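# Place cup carrier flat inside upright open paper bag

## Task

Get the cup carrier inside the paper bag, resting flat and upright on the bag's floor, with the bag still standing on the table and its opening facing up with the rim raised on every side. The result must hold up without the robot supporting anything, and both grippers must have released and backed away at the end.

## Robot and tools

Robot and frame. Two arms, left_arm and right_arm, work over a table. All positions and orientations use one shared scene frame: origin on the tabletop midway between the arms, +x pointing out across the table, +z up, and left_arm sitting on the +y side. The names left and right refer to the arms, not to sides of any picture. Each gripper's fingers extend along its own +z axis and close along its own y axis; the reported end_effector_position is the spot between the finger pads, roughly 1 cm short of the tips. Reported hand positions can be somewhat wrong, especially far from the base, and arms tend to settle a centimetre or more off target, usually low.

Row layout. Every motion command uses rows of 16 numbers covering both arms even if only one moves: x, y, z, qw, qx, qy, qz, opening for left_arm, followed by the same eight for right_arm. x, y, z are an absolute target position for that gripper in metres in the scene frame; qw, qx, qy, qz are an absolute target orientation as a unit quaternion, w first, in the same frame. Opening runs from -1 (shut) to +1 (fully open, 0.094 m) and is a target, not a change. To hold an arm's orientation steady, repeat one fixed quaternion in its slot rather than copying the slightly drifted value from the latest result. To keep an arm still, resend its whole pose from the last result before it stopped, plus the desired opening.

execute_actions, argument actions: a list of up to 15 actions; each action is a list of up to 15 rows, each row played for one 1/30 s step; if fewer than 15 rows are given, the final row is repeated to fill the action. An empty list simply returns the current state and images. Each step, the controller limits the commanded pose to 70 mm and 16 degrees away from the measured one, so distant targets take several actions; after an action an arm coasts no more than its last limited pose. An action is rejected for both arms if any target sits over 0.6 m from the gripper's pose at the start of that action along any of the gripper's own axes; if the first action fails this or anything is malformed, nothing in the call runs.

move, arguments: target (one 16-number row as above, absolute poses), speed (m/s, 0.002 to 0.5, default 0.25; rotation capped at twice that in rad/s), blocking (true/false). Both grippers travel straight lines that finish together, lasting 0.5 to 10 s; anything longer is cut off at 10 s before arrival. Rotation goes the shorter way. Paths do not avoid obstacles or the other arm; the real hand lags, may wander, and may overshoot the speed near full arm extension. Faster contact and targets set deeper past a surface mean harder pushes. The opening is applied at the move's start. With blocking=false the result comes after 0.5 s while motion continues; poll with wait(0), and call wait or stop before sending anything else.

wait, argument seconds (0 to 10): lets time pass with arms holding their last command; returns early if a running move ends. stop, no arguments: brakes the current move, needing some distance; fingers are unaffected. zoom_image, arguments camera (cam_high, cam_left_wrist or cam_right_wrist) and region [x0, y0, x1, y1] in pixels of that camera's 504x504 image, origin top-left, at most 504 by 504. finished_scene, argument scene: the number of the scene being closed; it is irreversible and reports whether the goal was met, so only call it once the bag and carrier are settled and the grippers are clear.

Results. Each tool returns a state line `left_arm: …` | `right_arm: …` with gripper position and quaternion, plus images from cam_high, cam_left_wrist, cam_right_wrist. Hand target lines show the pose each arm is currently being driven toward. grip_measured gives finger opening on the command scale (the last Joint positions value is the opening in metres); each reading may be off by about 1 mm. To hold something, command about 0.03 below grip_measured for a firm grip, less for a gentle one; pads max out near 50 to 62 N, weaker on parts under about 2 mm thick. A move adds a move: line giving its ending (done, off_target, moving, held, fault) and active limits: limits=paced means the pose was clipped; limits=held means a check blocked some steps, after which the arm may lurch faster than requested; ending held means the final step was blocked. Each gripper's distance from its pose is also given. A pose unreachable line means the clearance check altered or blocked that arm's command. FAULT lines report an arm stop. Camera calibration lines list intrinsics and world-to-camera transforms and may update.

Joint limits (rad): waist -2.618 to 3.054, shoulder 0 to 3.142, elbow 0 to 3.142, wrist pitch -1.571 to 1.571, wrist yaw -1.571 to 1.571, wrist roll -2.094 to 2.094; elbows cannot fully straighten.

Cautions. Never let rigid objects leave the table. Do not let the arms collide or press on each other. Avoid drops, slips, slams and forceful pushes; an arm blocked by an object keeps pushing until commanded otherwise. Loads heat motors: MOTOR HOT appears at 75 °C, a 10 s stop at 90 °C, and at 100 °C the arm goes limp and falls. Occasional brief tugs on held parts or nudges to loose objects may occur. Moving efficiently and smoothly is preferred.

Each tool is called after ">>>" by a JSON object that holds its "api" and its "payload", one argument or row to a line.

## Session

>>> {"api": "execute_actions", "payload": {
  "actions": []
}}

Scene clock: 0.00 s.
left_arm: end_effector_position=(+0.6682, +0.3267, +0.1779) grip_measured=+1.000 end_effector_quat_wxyz=(+0.732, +0.217, +0.623, +0.168) | right_arm: end_effector_position=(+0.3978, -0.5686, +0.1249) grip_measured=+1.000 end_effector_quat_wxyz=(+0.409, +0.530, +0.598, +0.440)
Joint positions: left_arm=[0.123 2.436 1.586 0.985 0.311 0.519 0.094] | right_arm=[-1.046  1.952  1.088  0.221 -1.091  0.961  0.094]
Joint velocities: left_arm=[ 0.017  0.002 -0.007 -0.037 -0.007 -0.037  0.   ] | right_arm=[-0.002  0.007  0.007 -0.022 -0.066 -0.022  0.   ]
Hand target (left_arm): +0.669, +0.327, +0.178; +0.731, +0.215, +0.626, +0.165
Hand target (right_arm): +0.399, -0.570, +0.133; +0.419, +0.519, +0.602, +0.439
camera_calibration (this result's frames):
cam_left_wrist: T_world_to_cam=[[-0.00401926, -0.785812, -0.618453, 0.3779], [-0.520833, 0.529595, -0.669524, 0.329535], [0.853649, 0.319419, -0.411405, -0.502218], [0, 0, 0, 1]] pos_world=[0.601869, 0.282856, 0.24773]
cam_right_wrist: T_world_to_cam=[[-0.249049, -0.0653188, -0.966286, 0.180132], [-0.544601, 0.834483, 0.0839551, 0.724319], [0.800865, 0.547149, -0.243399, 0.140032], [0, 0, 0, 1]] pos_world=[0.32718, -0.669284, 0.147333]

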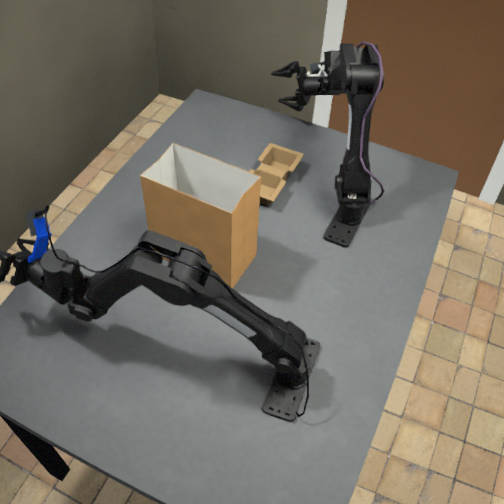

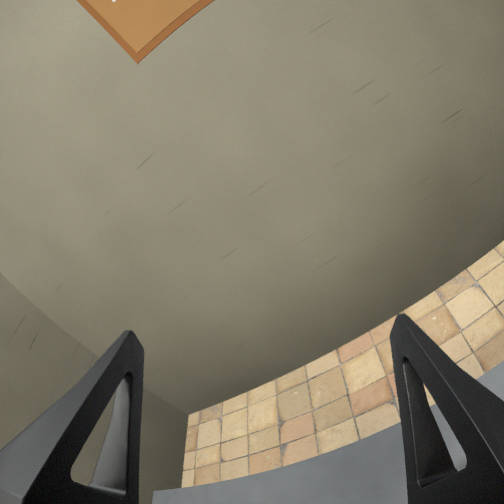

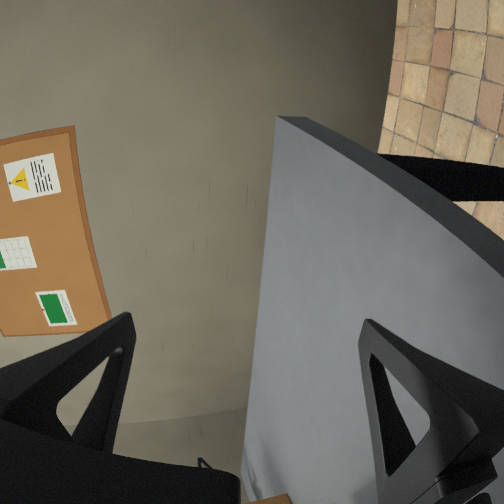

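>>> {"api": "zoom_image", "payload": {
  "camera": "cam_high",
  "region": [125, 125, 325, 300]
}}

Region (125, 125, 325, 300) of cam_high's 504x504 image, scaled by 2.520, with more detail than that image has; it fills the top 441 rows of this view, and the rest is white.

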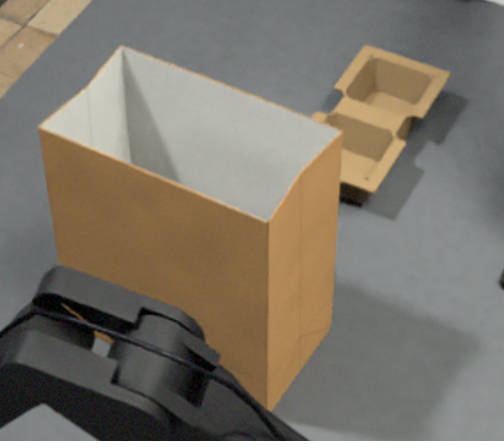

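>>> {"api": "move", "payload": {
  "target": [0.267, 0.18, 0.08, -0.0954, -0.4908, 0.8501, -0.1652, -1, 0.302, -0.275, 0.135, 0.0308, 0.7064, 0.7064, -0.0308, 1],
  "speed": 0.35
}}

Scene clock: 110.50 s.
left_arm: end_effector_position=(+0.2703, +0.1781, +0.0760) grip_measured=-0.993 end_effector_quat_wxyz=(-0.086, -0.491, +0.853, -0.154) | right_arm: end_effector_position=(+0.2952, -0.2756, +0.1246) grip_measured=+1.000 end_effector_quat_wxyz=(+0.022, +0.712, +0.702, -0.025)
Joint positions: left_arm=[-0.101  1.574  1.056 -1.04   0.355 -1.067  0.   ] | right_arm=[-0.021  1.484  1.208 -1.297  0.067  1.53   0.094]
Joint velocities: left_arm=[-0.007 -0.002 -0.022  0.022  0.007 -0.022 -0.001] | right_arm=[-0.002  0.017 -0.002 -0.037 -0.037  0.037  0.   ]
Hand target (left_arm): +0.264, +0.179, +0.078; -0.091, -0.498, +0.848, -0.156
Hand target (right_arm): +0.300, -0.277, +0.131; +0.031, +0.712, +0.701, -0.030
Off the commanded pose (left_arm): 0.005 m, 2 deg.
Off the commanded pose (right_arm): 0.012 m, 1 deg.
move: off_target (right_arm)
camera_calibration (this result's frames):
cam_left_wrist: T_world_to_cam=[[0.801804, -0.559941, 0.208748, -0.124405], [-0.451899, -0.339564, 0.824914, 0.155331], [-0.39102, -0.755752, -0.525301, 0.379542], [0, 0, 0, 1]] pos_world=[0.318351, 0.269925, 0.0972081]
cam_right_wrist: T_world_to_cam=[[-0.999843, -0.00460716, -0.0171023, 0.293478], [-0.0111737, 0.913261, 0.407222, 0.247975], [0.0137428, 0.407349, -0.913169, 0.339147], [0, 0, 0, 1]] pos_world=[0.291542, -0.363265, 0.213737]

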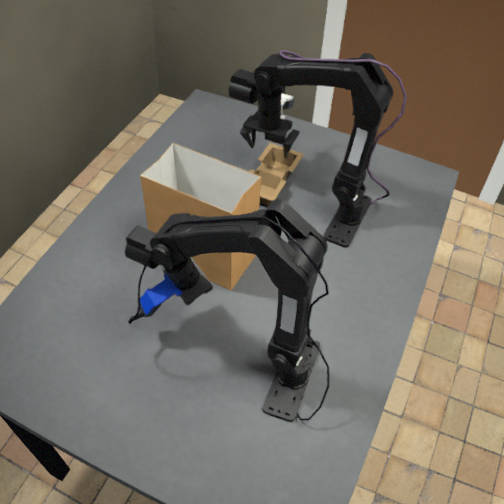

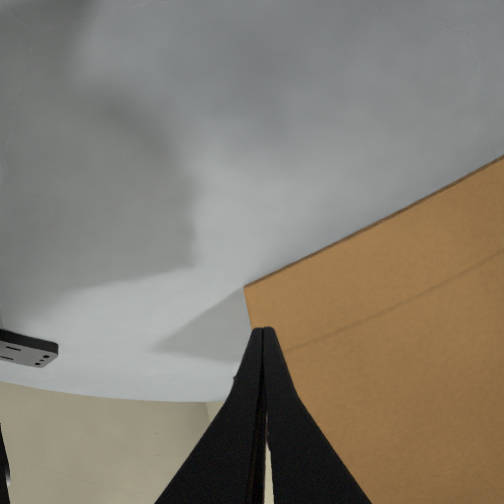

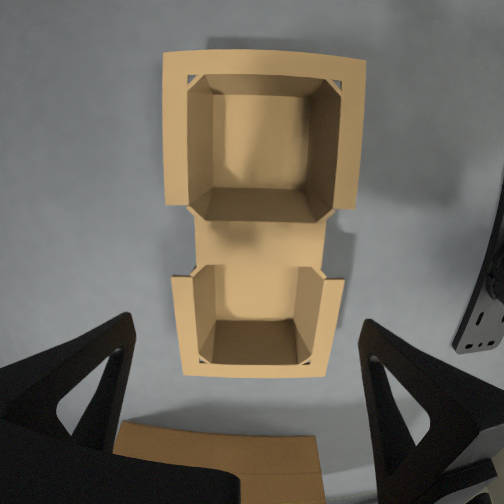

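>>> {"api": "execute_actions", "payload": {
  "actions": []
}}

Scene clock: 125.97 s.
left_arm: end_effector_position=(+0.2702, +0.1777, +0.0762) grip_measured=-0.993 end_effector_quat_wxyz=(-0.087, -0.491, +0.853, -0.155) | right_arm: end_effector_position=(+0.2948, -0.2757, +0.1246) grip_measured=+1.000 end_effector_quat_wxyz=(+0.021, +0.713, +0.701, -0.026)
Joint positions: left_arm=[-0.101  1.574  1.056 -1.04   0.357 -1.068  0.   ] | right_arm=[-0.021  1.484  1.208 -1.299  0.067  1.533  0.094]
Joint velocities: left_arm=[-0.007 -0.002  0.007  0.11   0.007 -0.007 -0.001] | right_arm=[-0.007 -0.012  0.007  0.066  0.007 -0.022  0.   ]
Hand target (left_arm): +0.264, +0.179, +0.078; -0.091, -0.498, +0.848, -0.156
Hand target (right_arm): +0.300, -0.277, +0.131; +0.031, +0.712, +0.701, -0.029
Off the commanded pose (left_arm): 0.006 m, 2 deg.
Off the commanded pose (right_arm): 0.013 m, 2 deg.
camera_calibration (this result's frames):
cam_left_wrist: T_world_to_cam=[[0.802255, -0.558987, 0.209571, -0.124956], [-0.451413, -0.3383, 0.825699, 0.154706], [-0.390657, -0.757025, -0.523737, 0.379369], [0, 0, 0, 1]] pos_world=[0.318285, 0.26968, 0.0971363]
cam_right_wrist: T_world_to_cam=[[-0.999874, -0.00232997, -0.0157094, 0.293559], [-0.00852223, 0.913411, 0.40695, 0.247305], [0.0134009, 0.407033, -0.913315, 0.339209], [0, 0, 0, 1]] pos_world=[0.291084, -0.363276, 0.213776]

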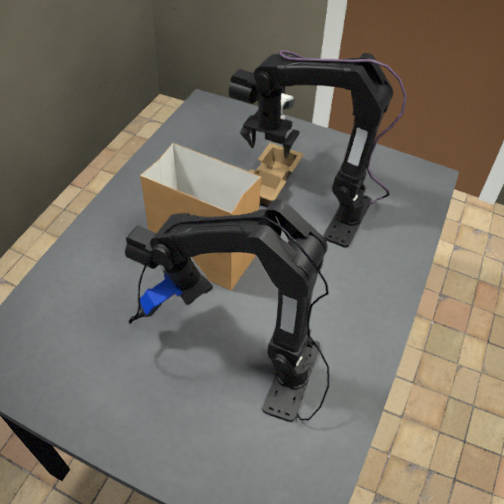

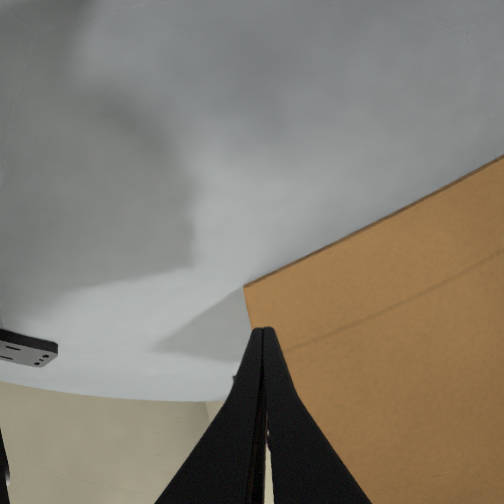

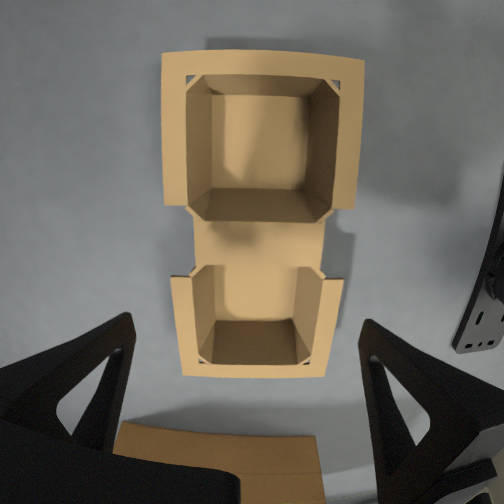

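>>> {"api": "move", "payload": {
  "target": [0.262,0.125,0.05,-0.0954,-0.4908,0.8501,-0.1652,-1, 0.290,-0.293,0.08,0.0308,0.7064,0.7064,-0.0308,1],
  "speed": 0.08
}}

Scene clock: 139.70 s.
left_arm: end_effector_position=(+0.2672, +0.1272, +0.0568) grip_measured=-0.993 end_effector_quat_wxyz=(-0.086, -0.488, +0.852, -0.170) | right_arm: end_effector_position=(+0.2936, -0.2878, +0.0836) grip_measured=+1.000 end_effector_quat_wxyz=(+0.028, +0.706, +0.708, -0.021)
Joint positions: left_arm=[-0.278  1.574  0.966 -0.863  0.371 -1.257  0.   ] | right_arm=[-0.069  1.484  1.044 -1.114  0.069  1.465  0.094]
Joint velocities: left_arm=[-0.002  0.007  0.007  0.051  0.007 -0.022 -0.001] | right_arm=[ 0.002  0.007 -0.002 -0.037 -0.066 -0.007  0.   ]
Hand target (left_arm): +0.262, +0.126, +0.050; -0.095, -0.491, +0.850, -0.165
Hand target (right_arm): +0.290, -0.293, +0.080; +0.031, +0.706, +0.707, -0.031
Off the commanded pose (left_arm): 0.009 m, 1 deg.
Off the commanded pose (right_arm): 0.007 m, 1 deg.
move: done
camera_calibration (this result's frames):
cam_left_wrist: T_world_to_cam=[[0.797571, -0.55422, 0.238162, -0.147688], [-0.466571, -0.316522, 0.825909, 0.153567], [-0.382352, -0.76984, -0.511031, 0.328496], [0, 0, 0, 1]] pos_world=[0.315043, 0.219645, 0.0762132]
cam_right_wrist: T_world_to_cam=[[-0.999255, -0.0224558, -0.0313961, 0.287003], [-0.0332224, 0.914453, 0.403325, 0.282898], [0.0196533, 0.404068, -0.914518, 0.304131], [0, 0, 0, 1]] pos_world=[0.29021, -0.375142, 0.173044]

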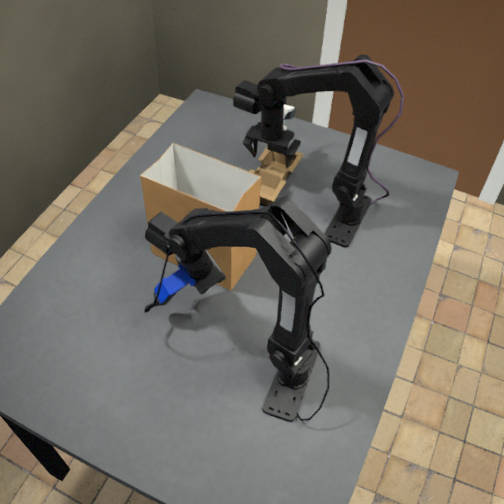

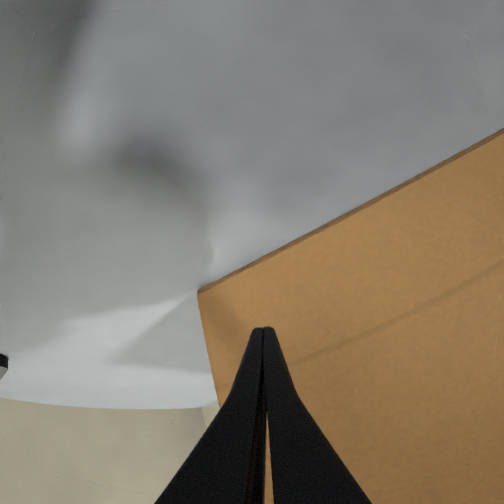

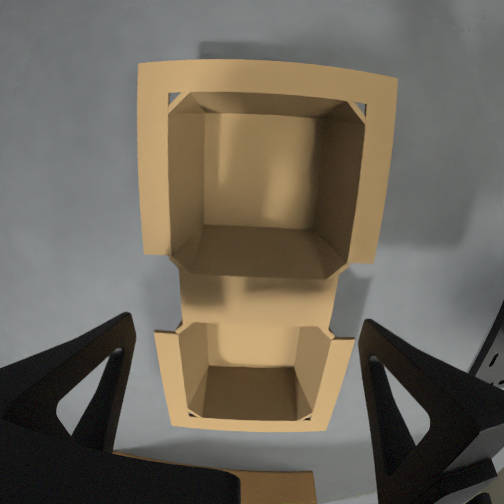

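>>> {"api": "move", "payload": {
  "target": [0.256,0.125,0.05,0.037,-0.3104,0.8517,-0.4210,-1, 0.284,-0.298,0.06,0.0303,0.7186,0.6940,-0.0314,1],
  "speed": 0.2
}}

Scene clock: 208.23 s.
left_arm: end_effector_position=(+0.2585, +0.1239, +0.0464) grip_measured=-0.994 end_effector_quat_wxyz=(+0.026, -0.320, +0.852, -0.414) | right_arm: end_effector_position=(+0.2886, -0.2931, +0.0642) grip_measured=+1.000 end_effector_quat_wxyz=(+0.029, +0.714, +0.699, -0.021)
Joint positions: left_arm=[-0.075  1.363  0.486 -0.258  0.763 -0.891  0.   ] | right_arm=[-0.093  1.484  0.965 -1.032  0.069  1.465  0.094]
Joint velocities: left_arm=[ 0.012 -0.012 -0.017  0.022 -0.066  0.037  0.   ] | right_arm=[-0.007  0.007 -0.002  0.007  0.081  0.007  0.   ]
Hand target (left_arm): +0.257, +0.124, +0.048; +0.033, -0.310, +0.851, -0.422
Hand target (right_arm): +0.284, -0.298, +0.060; +0.030, +0.719, +0.694, -0.031
Off the commanded pose (left_arm): 0.005 m, 2 deg.
Off the commanded pose (right_arm): 0.008 m, 1 deg.
move: done
camera_calibration (this result's frames):
cam_left_wrist: T_world_to_cam=[[0.431962, -0.514123, 0.741004, -0.0738815], [-0.841412, 0.0660755, 0.536339, 0.219891], [-0.324706, -0.855167, -0.404048, 0.307949], [0, 0, 0, 1]] pos_world=[0.316926, 0.210834, 0.0612363]
cam_right_wrist: T_world_to_cam=[[-0.999418, 0.00155158, -0.0340712, 0.288551], [-0.0123176, 0.915122, 0.402989, 0.289592], [0.0318046, 0.403175, -0.91457, 0.284835], [0, 0, 0, 1]] pos_world=[0.282891, -0.380298, 0.153631]

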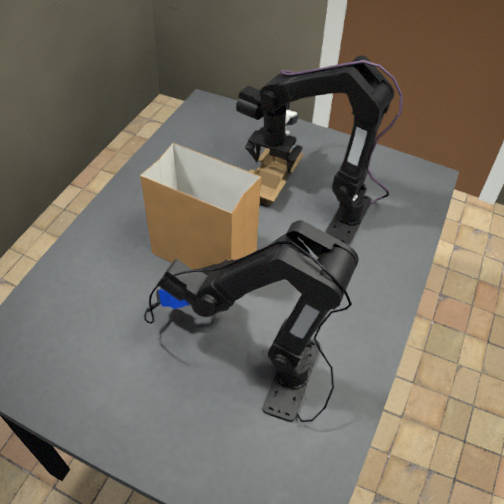

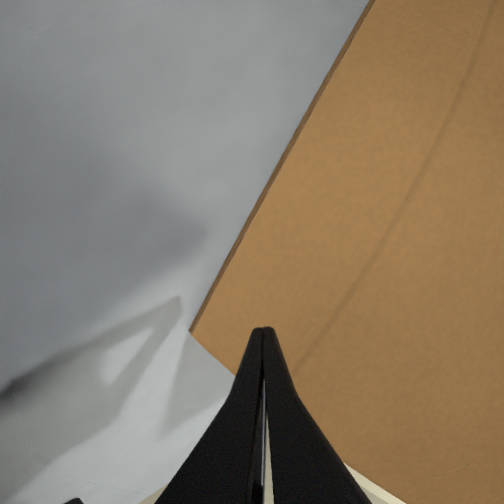

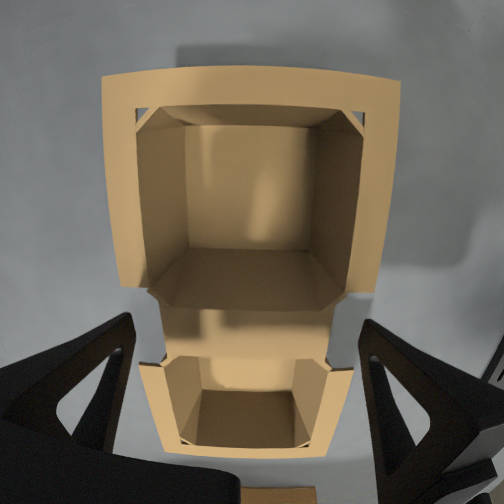

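>>> {"api": "move", "payload": {
  "target": [0.247,0.05,0.05,0.037,-0.3104,0.8517,-0.4210,-1, 0.284,-0.298,0.024,0.0303,0.7186,0.6940,-0.0314,1],
  "speed": 0.035
}}

Scene clock: 229.57 s.
left_arm: end_effector_position=(+0.2506, +0.0512, +0.0499) grip_measured=-0.994 end_effector_quat_wxyz=(+0.033, -0.312, +0.851, -0.420) | right_arm: end_effector_position=(+0.2899, -0.2929, +0.0308) grip_measured=+1.000 end_effector_quat_wxyz=(+0.032, +0.714, +0.699, -0.017)
Joint positions: left_arm=[-0.438  1.334  0.424  0.038  0.57  -1.273  0.   ] | right_arm=[-0.093  1.528  0.864 -0.878  0.067  1.465  0.094]
Joint velocities: left_arm=[ 0.012 -0.017 -0.017 -0.095 -0.037 -0.037  0.   ] | right_arm=[-0.012  0.007 -0.002 -0.066 -0.007  0.022  0.   ]
Hand target (left_arm): +0.248, +0.051, +0.050; +0.037, -0.310, +0.852, -0.421
Hand target (right_arm): +0.284, -0.298, +0.024; +0.031, +0.719, +0.694, -0.031
Off the commanded pose (left_arm): 0.004 m, 1 deg.
Off the commanded pose (right_arm): 0.010 m, 2 deg.
move: done
camera_calibration (this result's frames):
cam_left_wrist: T_world_to_cam=[[0.411252, -0.513445, 0.753157, -0.105872], [-0.852416, 0.0760601, 0.517303, 0.219397], [-0.322892, -0.854745, -0.406389, 0.244327], [0, 0, 0, 1]] pos_world=[0.309449, 0.13779, 0.0655346]
cam_right_wrist: T_world_to_cam=[[-0.999057, 0.00153406, -0.0433855, 0.288912], [-0.0161194, 0.914823, 0.403534, 0.303919], [0.0403091, 0.403853, -0.913935, 0.251861], [0, 0, 0, 1]] pos_world=[0.283386, -0.38019, 0.120077]

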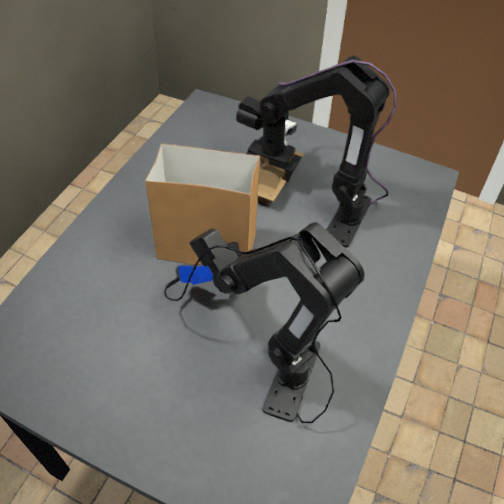

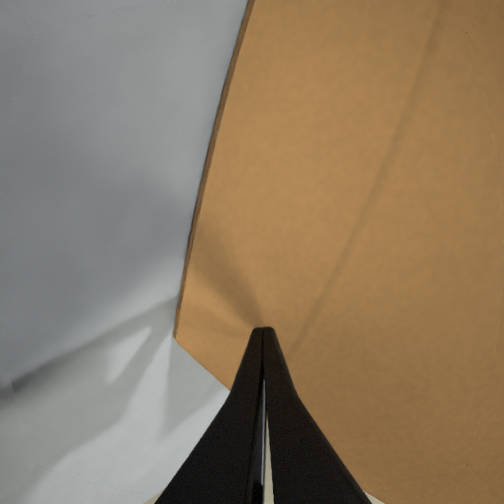

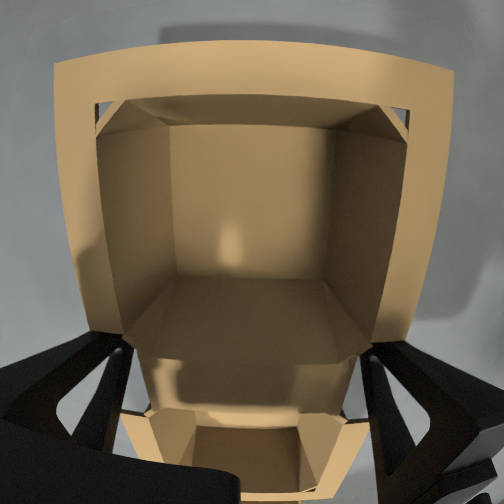

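>>> {"api": "zoom_image", "payload": {
  "camera": "cam_high",
  "region": [120, 90, 340, 310]
}}

Region (120, 90, 340, 310) of cam_high's 504x504 image, scaled by 2.291, with more detail than that image has.

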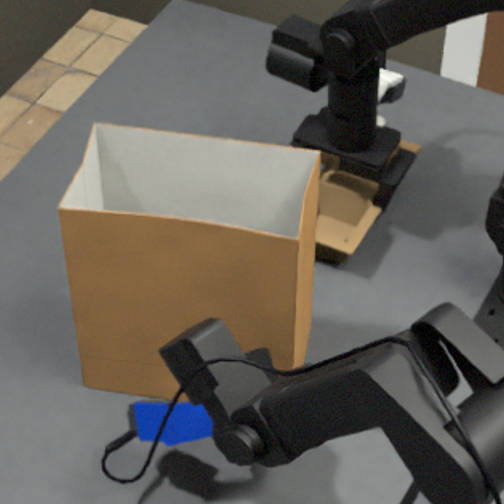

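>>> {"api": "move", "payload": {
  "target": [0.244,-0.002,0.05,0.037,-0.3104,0.8517,-0.4210,-1, 0.284,-0.298,0.018,0.0303,0.7186,0.6940,-0.0314,0.85],
  "speed": 0.035
}}

>>> {"api": "zoom_image", "payload": {
  "camera": "cam_high",
  "region": [120, 90, 340, 310]
}}

Scene clock: 244.03 s.
left_arm: end_effector_position=(+0.2354, +0.0054, +0.0435) grip_measured=-0.994 end_effector_quat_wxyz=(+0.027, -0.313, +0.854, -0.415) | right_arm: end_effector_position=(+0.2896, -0.2928, +0.0242) grip_measured=+0.852 end_effector_quat_wxyz=(+0.031, +0.714, +0.699, -0.018)
Joint positions: left_arm=[-0.669  1.392  0.424  0.17   0.417 -1.463  0.   ] | right_arm=[-0.093  1.54   0.847 -0.851  0.067  1.465  0.087]
Joint velocities: left_arm=[-0.007 -0.007 -0.012  0.007 -0.007 -0.037  0.   ] | right_arm=[-0.002  0.002  0.007  0.007  0.007 -0.022 -0.001]
Hand target (left_arm): +0.244, -0.001, +0.051; +0.038, -0.310, +0.851, -0.421
Hand target (right_arm): +0.284, -0.298, +0.018; +0.030, +0.719, +0.694, -0.032
Off the commanded pose (left_arm): 0.013 m, 1 deg.
Off the commanded pose (right_arm): 0.010 m, 2 deg.
move: off_target (left_arm)
camera_calibration (this result's frames):
cam_left_wrist: T_world_to_cam=[[0.419168, -0.521771, 0.743003, -0.119704], [-0.844798, 0.0756375, 0.529713, 0.210901], [-0.332587, -0.849726, -0.409086, 0.199962], [0, 0, 0, 1]] pos_world=[0.29485, 0.0915026, 0.0590247]
cam_right_wrist: T_world_to_cam=[[-0.999151, 0.00155168, -0.0411638, 0.288225], [-0.0152313, 0.914553, 0.404178, 0.306121], [0.0382736, 0.404462, -0.913753, 0.246554], [0, 0, 0, 1]] pos_world=[0.283207, -0.380133, 0.113426]

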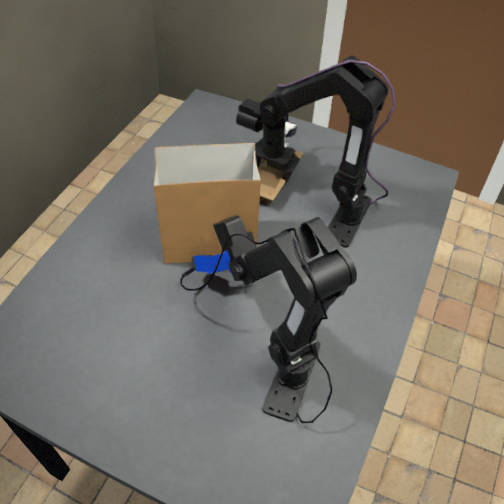

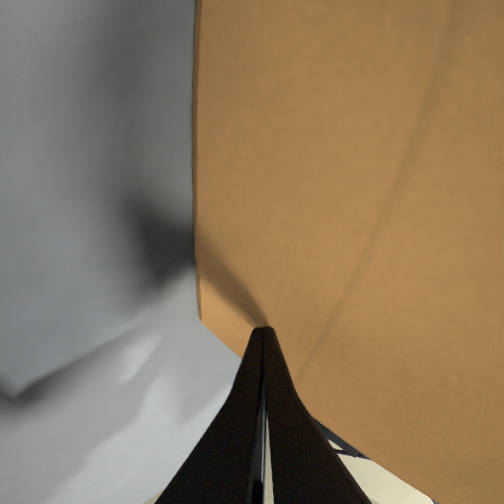

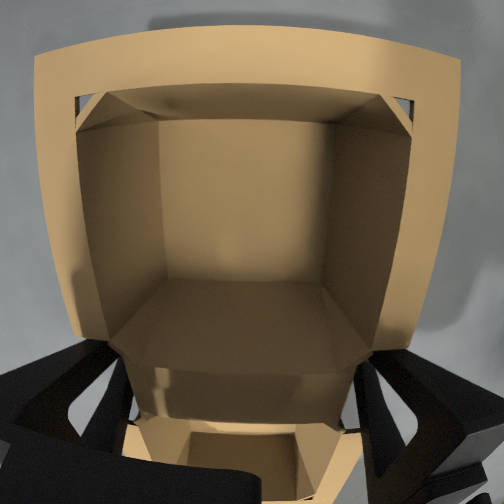

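Region (120, 90, 340, 310) of cam_high's 504x504 image, scaled by 2.291, with more detail than that image has.

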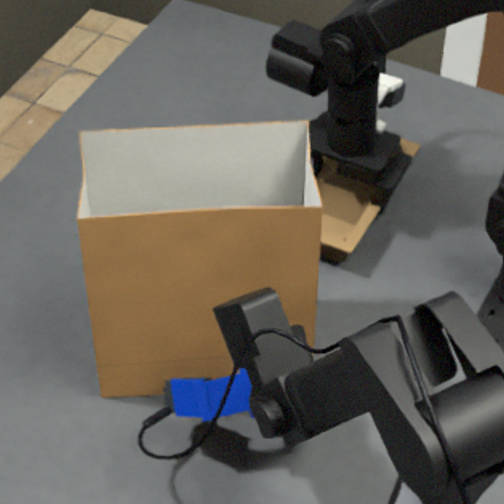

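>>> {"api": "execute_actions", "payload": {
  "actions": [
    [[0.240,0.003,0.05,0.037,-0.3104,0.8517,-0.4210,-1,0.284,-0.298,0.018,0.0303,0.7186,0.6940,-0.0314,0.83],[0.240,0.005,0.05,0.037,-0.3104,0.8517,-0.4210,-1,0.284,-0.298,0.018,0.0303,0.7186,0.6940,-0.0314,0.815],[0.240,0.007,0.05,0.037,-0.3104,0.8517,-0.4210,-1,0.284,-0.298,0.018,0.0303,0.7186,0.6940,-0.0314,0.80],[0.240,0.009,0.05,0.037,-0.3104,0.8517,-0.4210,-1,0.284,-0.298,0.018,0.0303,0.7186,0.6940,-0.0314,0.785],[0.240,0.011,0.05,0.037,-0.3104,0.8517,-0.4210,-1,0.284,-0.298,0.018,0.0303,0.7186,0.6940,-0.0314,0.77],[0.240,0.013,0.05,0.037,-0.3104,0.8517,-0.4210,-1,0.284,-0.298,0.018,0.0303,0.7186,0.6940,-0.0314,0.755],[0.240,0.015,0.05,0.037,-0.3104,0.8517,-0.4210,-1,0.284,-0.298,0.018,0.0303,0.7186,0.6940,-0.0314,0.74],[0.240,0.017,0.05,0.037,-0.3104,0.8517,-0.4210,-1,0.284,-0.298,0.018,0.0303,0.7186,0.6940,-0.0314,0.725],[0.240,0.019,0.05,0.037,-0.3104,0.8517,-0.4210,-1,0.284,-0.298,0.018,0.0303,0.7186,0.6940,-0.0314,0.71],[0.240,0.021,0.05,0.037,-0.3104,0.8517,-0.4210,-1,0.284,-0.298,0.018,0.0303,0.7186,0.6940,-0.0314,0.695],[0.240,0.023,0.05,0.037,-0.3104,0.8517,-0.4210,-1,0.284,-0.298,0.018,0.0303,0.7186,0.6940,-0.0314,0.68],[0.240,0.025,0.05,0.037,-0.3104,0.8517,-0.4210,-1,0.284,-0.298,0.018,0.0303,0.7186,0.6940,-0.0314,0.665],[0.240,0.027,0.05,0.037,-0.3104,0.8517,-0.4210,-1,0.284,-0.298,0.018,0.0303,0.7186,0.6940,-0.0314,0.65],[0.240,0.029,0.05,0.037,-0.3104,0.8517,-0.4210,-1,0.284,-0.298,0.018,0.0303,0.7186,0.6940,-0.0314,0.64],[0.240,0.031,0.05,0.037,-0.3104,0.8517,-0.4210,-1,0.284,-0.298,0.018,0.0303,0.7186,0.6940,-0.0314,0.63]],
    [[0.240,0.033,0.05,0.037,-0.3104,0.8517,-0.4210,-1,0.284,-0.298,0.018,0.0303,0.7186,0.6940,-0.0314,0.62],[0.240,0.035,0.05,0.037,-0.3104,0.8517,-0.4210,-1,0.284,-0.298,0.018,0.0303,0.7186,0.6940,-0.0314,0.612],[0.240,0.037,0.05,0.037,-0.3104,0.8517,-0.4210,-1,0.284,-0.298,0.018,0.0303,0.7186,0.6940,-0.0314,0.604],[0.240,0.039,0.05,0.037,-0.3104,0.8517,-0.4210,-1,0.284,-0.298,0.018,0.0303,0.7186,0.6940,-0.0314,0.596],[0.240,0.041,0.05,0.037,-0.3104,0.8517,-0.4210,-1,0.284,-0.298,0.018,0.0303,0.7186,0.6940,-0.0314,0.588],[0.240,0.043,0.05,0.037,-0.3104,0.8517,-0.4210,-1,0.284,-0.298,0.018,0.0303,0.7186,0.6940,-0.0314,0.58],[0.240,0.045,0.05,0.037,-0.3104,0.8517,-0.4210,-1,0.284,-0.298,0.018,0.0303,0.7186,0.6940,-0.0314,0.575],[0.240,0.046,0.05,0.037,-0.3104,0.8517,-0.4210,-1,0.284,-0.298,0.018,0.0303,0.7186,0.6940,-0.0314,0.57]]
  ]
}}

Scene clock: 265.80 s.
left_arm: end_effector_position=(+0.2467, +0.0424, +0.0511) grip_measured=-0.994 end_effector_quat_wxyz=(+0.041, -0.319, +0.847, -0.423) | right_arm: end_effector_position=(+0.2909, -0.2933, +0.0242) grip_measured=+0.585 end_effector_quat_wxyz=(+0.034, +0.714, +0.699, -0.017)
Joint positions: left_arm=[-0.498  1.312  0.399  0.088  0.517 -1.344  0.   ] | right_arm=[-0.093  1.54   0.847 -0.845  0.069  1.466  0.074]
Joint velocities: left_arm=[-0.012  0.002 -0.002 -0.095  0.051  0.022  0.   ] | right_arm=[-0.002 -0.012  0.002 -0.081 -0.022 -0.081 -0.   ]
Hand target (left_arm): +0.240, +0.045, +0.050; +0.037, -0.311, +0.851, -0.421
Hand target (right_arm): +0.284, -0.298, +0.018; +0.031, +0.719, +0.694, -0.031
Off the commanded pose (left_arm): 0.008 m, 1 deg.
Off the commanded pose (right_arm): 0.010 m, 2 deg.
camera_calibration (this result's frames):
cam_left_wrist: T_world_to_cam=[[0.414375, -0.502155, 0.759035, -0.111193], [-0.859003, 0.0597396, 0.508472, 0.218855], [-0.300677, -0.862712, -0.406598, 0.230876], [0, 0, 0, 1]] pos_world=[0.303492, 0.130269, 0.0669913]
cam_right_wrist: T_world_to_cam=[[-0.998909, 0.00225385, -0.0466543, 0.289861], [-0.0166963, 0.915612, 0.401716, 0.307384], [0.0436227, 0.402056, -0.914575, 0.244526], [0, 0, 0, 1]] pos_world=[0.28401, -0.380411, 0.11368]

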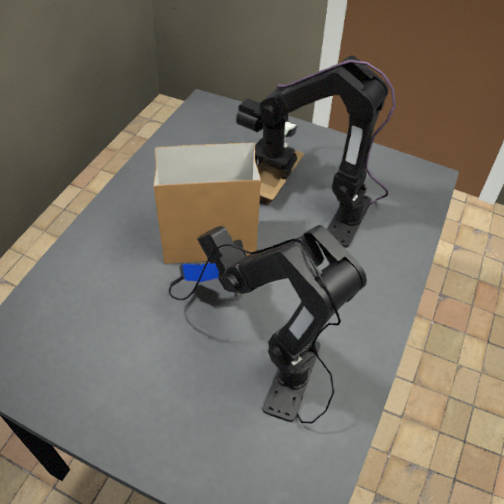

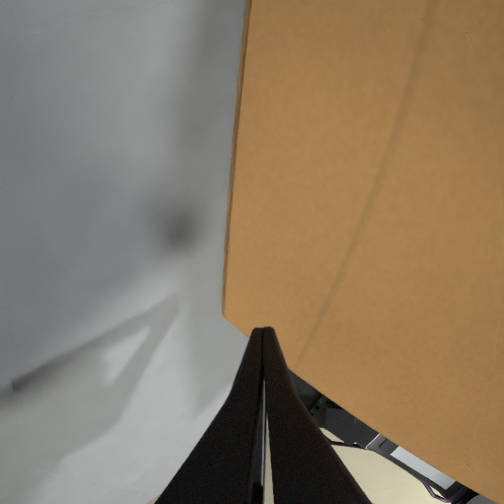

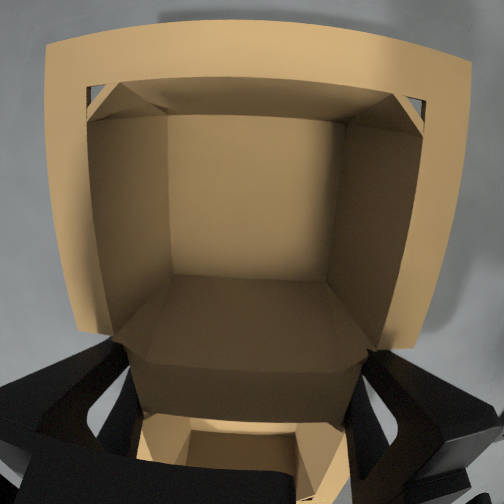

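>>> {"api": "execute_actions", "payload": {
  "actions": [
    [[0.240,0.048,0.05,0.037,-0.3104,0.8517,-0.4210,-1,0.284,-0.298,0.018,0.0303,0.7186,0.6940,-0.0314,0.565],[0.240,0.050,0.05,0.037,-0.3104,0.8517,-0.4210,-1,0.284,-0.298,0.018,0.0303,0.7186,0.6940,-0.0314,0.56],[0.240,0.052,0.05,0.037,-0.3104,0.8517,-0.4210,-1,0.284,-0.298,0.018,0.0303,0.7186,0.6940,-0.0314,0.555],[0.240,0.054,0.05,0.037,-0.3104,0.8517,-0.4210,-1,0.284,-0.298,0.018,0.0303,0.7186,0.6940,-0.0314,0.55]]
  ]
}}

Scene clock: 270.53 s.
left_arm: end_effector_position=(+0.2466, +0.0504, +0.0516) grip_measured=-0.994 end_effector_quat_wxyz=(+0.040, -0.316, +0.848, -0.423) | right_arm: end_effector_position=(+0.2909, -0.2937, +0.0242) grip_measured=+0.569 end_effector_quat_wxyz=(+0.035, +0.715, +0.698, -0.018)
Joint positions: left_arm=[-0.458  1.299  0.399  0.053  0.547 -1.302  0.   ] | right_arm=[-0.093  1.54   0.847 -0.845  0.071  1.466  0.074]
Joint velocities: left_arm=[ 0.002  0.012  0.007 -0.183  0.022  0.051  0.   ] | right_arm=[ 0.007 -0.002 -0.007 -0.051 -0.051 -0.037 -0.   ]
Hand target (left_arm): +0.240, +0.053, +0.050; +0.037, -0.311, +0.851, -0.421
Hand target (right_arm): +0.284, -0.298, +0.018; +0.030, +0.719, +0.694, -0.031
Off the commanded pose (left_arm): 0.008 m, 1 deg.
Off the commanded pose (right_arm): 0.010 m, 2 deg.
camera_calibration (this result's frames):
cam_left_wrist: T_world_to_cam=[[0.410957, -0.50589, 0.758413, -0.106542], [-0.858594, 0.0648987, 0.508531, 0.217665], [-0.306481, -0.860153, -0.407684, 0.239288], [0, 0, 0, 1]] pos_world=[0.304007, 0.1378, 0.067667]
cam_right_wrist: T_world_to_cam=[[-0.998917, 0.00260759, -0.0464472, 0.289921], [-0.0162067, 0.916374, 0.399995, 0.307805], [0.043606, 0.400315, -0.91534, 0.244197], [0, 0, 0, 1]] pos_world=[0.283947, -0.380576, 0.113869]

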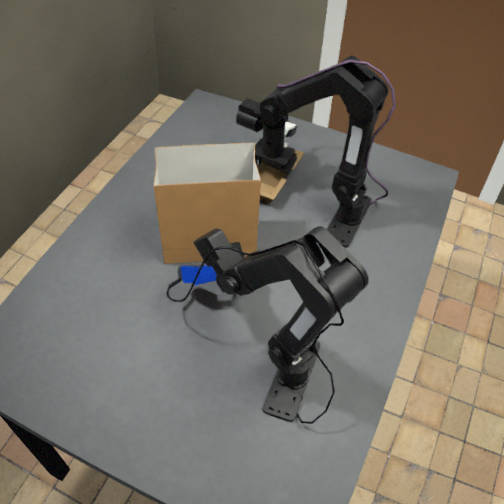

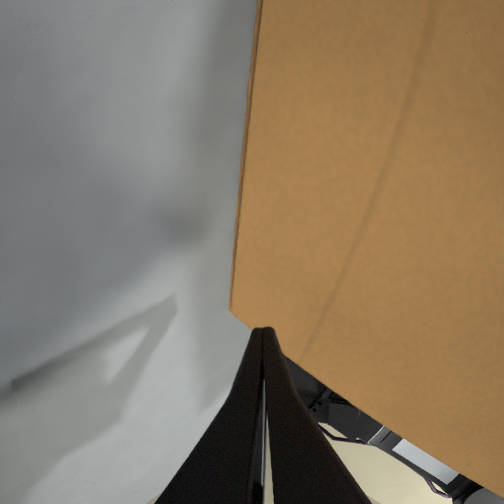

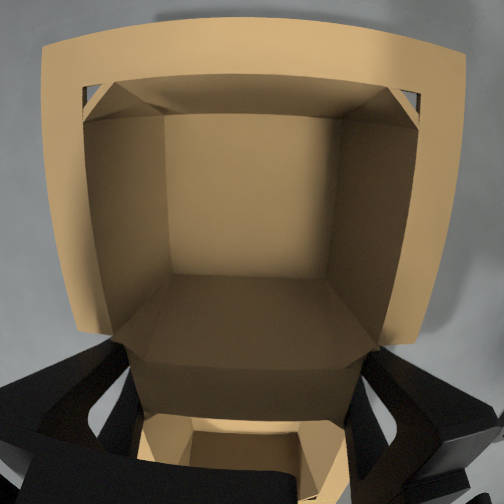

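>>> {"api": "execute_actions", "payload": {
  "actions": [
    [[0.240,0.056,0.05,0.037,-0.3104,0.8517,-0.4210,-1,0.284,-0.298,0.018,0.0303,0.7186,0.6940,-0.0314,0.545],[0.240,0.058,0.05,0.037,-0.3104,0.8517,-0.4210,-1,0.284,-0.298,0.018,0.0303,0.7186,0.6940,-0.0314,0.54],[0.240,0.060,0.05,0.037,-0.3104,0.8517,-0.4210,-1,0.284,-0.298,0.018,0.0303,0.7186,0.6940,-0.0314,0.535]]
  ]
}}

Scene clock: 274.03 s.
left_arm: end_effector_position=(+0.2466, +0.0565, +0.0498) grip_measured=-0.994 end_effector_quat_wxyz=(+0.037, -0.317, +0.850, -0.420) | right_arm: end_effector_position=(+0.2909, -0.2937, +0.0242) grip_measured=+0.569 end_effector_quat_wxyz=(+0.035, +0.715, +0.698, -0.018)
Joint positions: left_arm=[-0.428  1.299  0.399  0.031  0.567 -1.274  0.   ] | right_arm=[-0.093  1.54   0.847 -0.845  0.071  1.466  0.074]
Joint velocities: left_arm=[ 0.017  0.002 -0.007  0.022  0.007  0.007 -0.   ] | right_arm=[-0.012 -0.002  0.017  0.007  0.007 -0.037  0.   ]
Hand target (left_arm): +0.240, +0.059, +0.050; +0.037, -0.310, +0.852, -0.421
Hand target (right_arm): +0.284, -0.298, +0.018; +0.030, +0.719, +0.694, -0.031
Off the commanded pose (left_arm): 0.007 m, 1 deg.
Off the commanded pose (right_arm): 0.010 m, 2 deg.
camera_calibration (this result's frames):
cam_left_wrist: T_world_to_cam=[[0.415237, -0.508953, 0.754019, -0.102728], [-0.855253, 0.0640738, 0.514235, 0.217171], [-0.310034, -0.858406, -0.408678, 0.24469], [0, 0, 0, 1]] pos_world=[0.304255, 0.143845, 0.0657818]
cam_right_wrist: T_world_to_cam=[[-0.998917, 0.00260759, -0.0464472, 0.289921], [-0.0162067, 0.916374, 0.399995, 0.307805], [0.043606, 0.400315, -0.91534, 0.244197], [0, 0, 0, 1]] pos_world=[0.283947, -0.380576, 0.113869]

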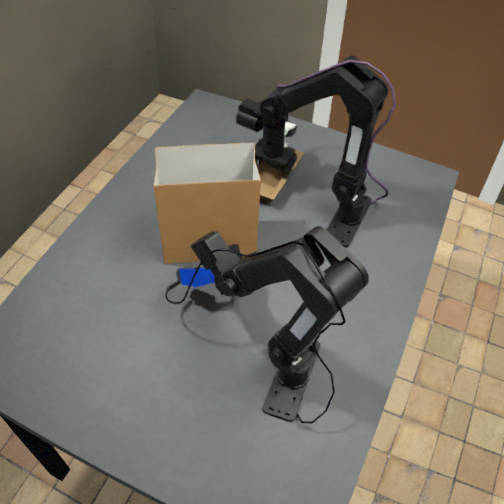

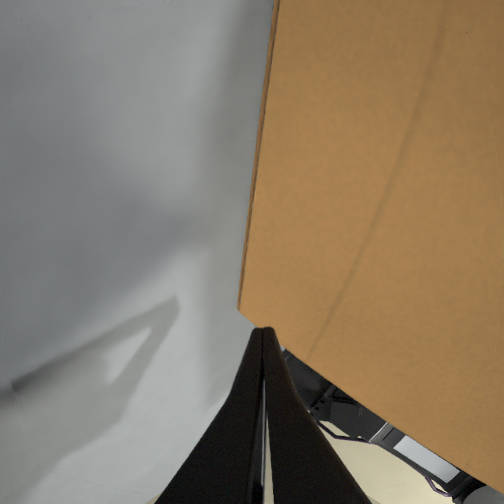

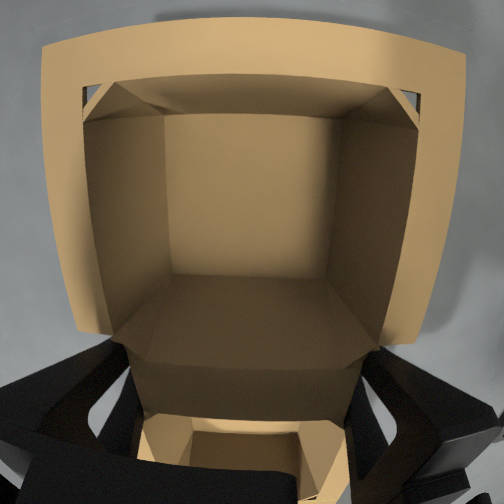

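>>> {"api": "move", "payload": {
  "target": [0.24,0.12,0.055,0.037,-0.3104,0.8517,-0.4210,-1, 0.288,-0.296,0.075,0.0303,0.7186,0.6940,-0.0314,0.538],
  "speed": 0.1
}}

Scene clock: 300.43 s.
left_arm: end_effector_position=(+0.2343, +0.1187, +0.0451) grip_measured=-0.994 end_effector_quat_wxyz=(+0.026, -0.323, +0.852, -0.412) | right_arm: end_effector_position=(+0.2803, -0.2923, +0.0611) grip_measured=+0.569 end_effector_quat_wxyz=(+0.010, +0.717, +0.696, -0.037)
Joint positions: left_arm=[-0.107  1.241  0.399 -0.266  0.744 -0.935  0.   ] | right_arm=[-0.093  1.505  0.971 -1.069  0.071  1.475  0.074]
Joint velocities: left_arm=[-0.007  0.002 -0.007  0.022  0.037  0.022 -0.001] | right_arm=[-0.002 -0.017  0.007 -0.022  0.007 -0.051  0.   ]
Hand target (left_arm): +0.239, +0.119, +0.055; +0.037, -0.311, +0.851, -0.421
Hand target (right_arm): +0.288, -0.296, +0.074; +0.031, +0.719, +0.694, -0.031
Off the commanded pose (left_arm): 0.011 m, 2 deg.
Off the commanded pose (right_arm): 0.016 m, 2 deg.
move: off_target (left_arm, right_arm)
camera_calibration (this result's frames):
cam_left_wrist: T_world_to_cam=[[0.437352, -0.514549, 0.737539, -0.0662242], [-0.839539, 0.0603462, 0.539938, 0.200654], [-0.322332, -0.855335, -0.405591, 0.294763], [0, 0, 0, 1]] pos_world=[0.292432, 0.205937, 0.0600555]
cam_right_wrist: T_world_to_cam=[[-0.999801, 0.0110974, 0.0165804, 0.279966], [0.0168898, 0.913146, 0.407283, 0.280988], [-0.0106206, 0.407482, -0.913152, 0.295043], [0, 0, 0, 1]] pos_world=[0.278298, -0.379915, 0.150335]

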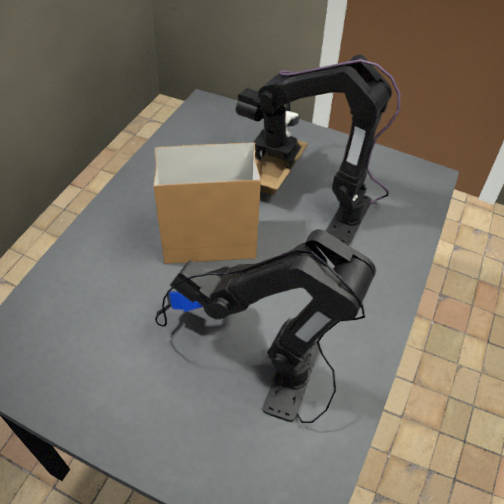

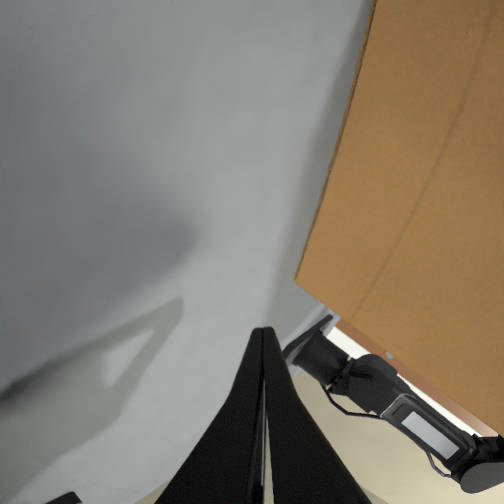

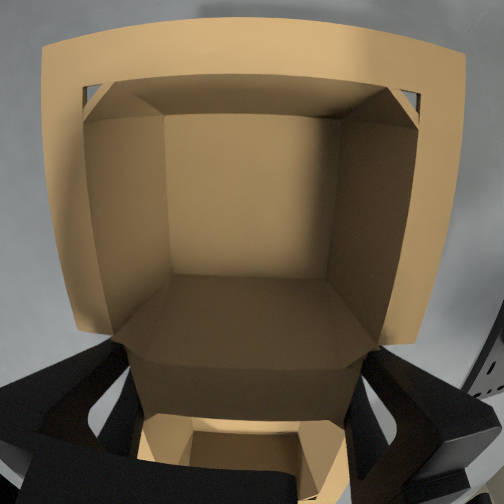

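>>> {"api": "move", "payload": {
  "target": [0.24,0.21,0.08,0.037,-0.3104,0.8517,-0.4210,-1, 0.377,-0.281,0.378,0.3335,0.0411,0.9417,-0.0146,0.538],
  "speed": 0.25
}}

Scene clock: 314.03 s.
left_arm: end_effector_position=(+0.2333, +0.2061, +0.0751) grip_measured=-0.994 end_effector_quat_wxyz=(+0.028, -0.317, +0.854, -0.412) | right_arm: end_effector_position=(+0.3735, -0.2788, +0.3697) grip_measured=+0.569 end_effector_quat_wxyz=(+0.321, +0.039, +0.946, -0.011)
Joint positions: left_arm=[ 0.366  1.378  0.664 -0.883  0.852 -0.253  0.   ] | right_arm=[-0.061  1.512  2.095 -1.501 -0.011 -0.009  0.074]
Joint velocities: left_arm=[-0.007 -0.017 -0.002 -0.081  0.007 -0.037 -0.   ] | right_arm=[-0.002 -0.012  0.007  0.022 -0.051 -0.022  0.001]
Hand target (left_arm): +0.239, +0.208, +0.081; +0.036, -0.310, +0.851, -0.422
Hand target (right_arm): +0.375, -0.281, +0.379; +0.333, +0.038, +0.942, -0.011
Off the commanded pose (left_arm): 0.009 m, 2 deg.
Off the commanded pose (right_arm): 0.009 m, 2 deg.
move: done
camera_calibration (this result's frames):
cam_left_wrist: T_world_to_cam=[[0.425807, -0.521307, 0.739546, -0.038967], [-0.843781, 0.0663246, 0.532574, 0.178639], [-0.326685, -0.850788, -0.411627, 0.381804], [0, 0, 0, 1]] pos_world=[0.292054, 0.292673, 0.0908401]
cam_right_wrist: T_world_to_cam=[[-0.052029, -0.99858, -0.011417, -0.257338], [-0.984648, 0.0532038, -0.166246, 0.487713], [0.166617, 0.0025921, -0.986018, 0.420171], [0, 0, 0, 1]] pos_world=[0.396829, -0.28401, 0.492439]

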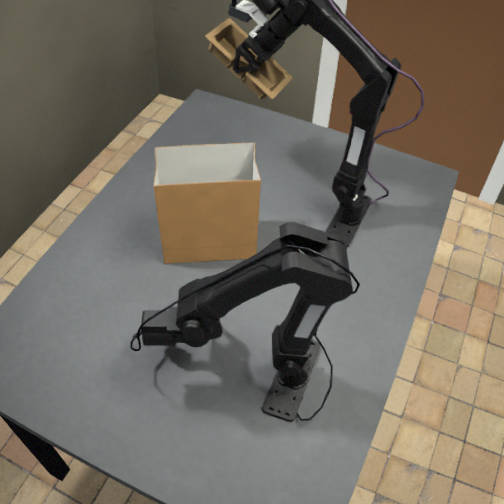

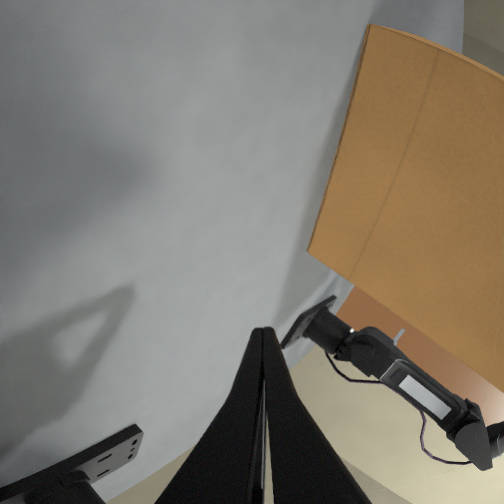

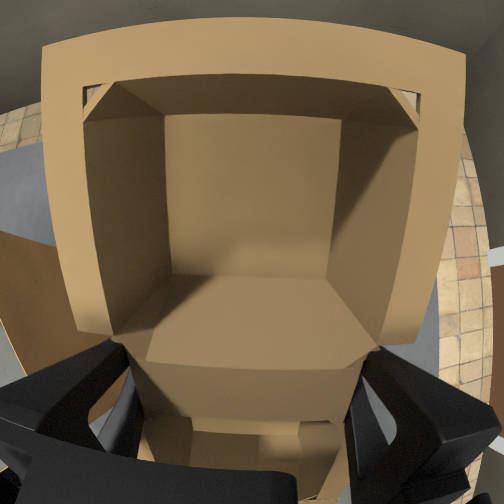

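>>> {"api": "zoom_image", "payload": {
  "camera": "cam_high",
  "region": [130, 120, 290, 280]
}}

Region (130, 120, 290, 280) of cam_high's 504x504 image, scaled by 3.150, with more detail than that image has.

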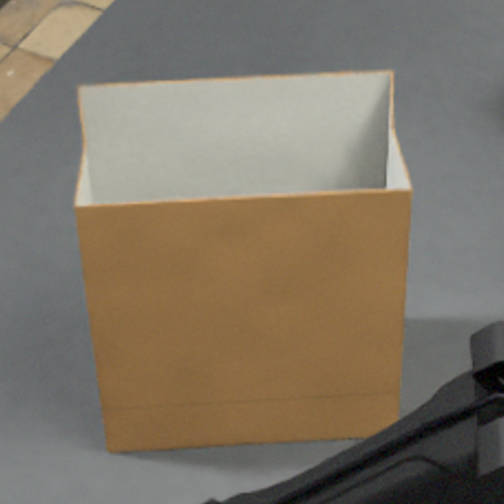

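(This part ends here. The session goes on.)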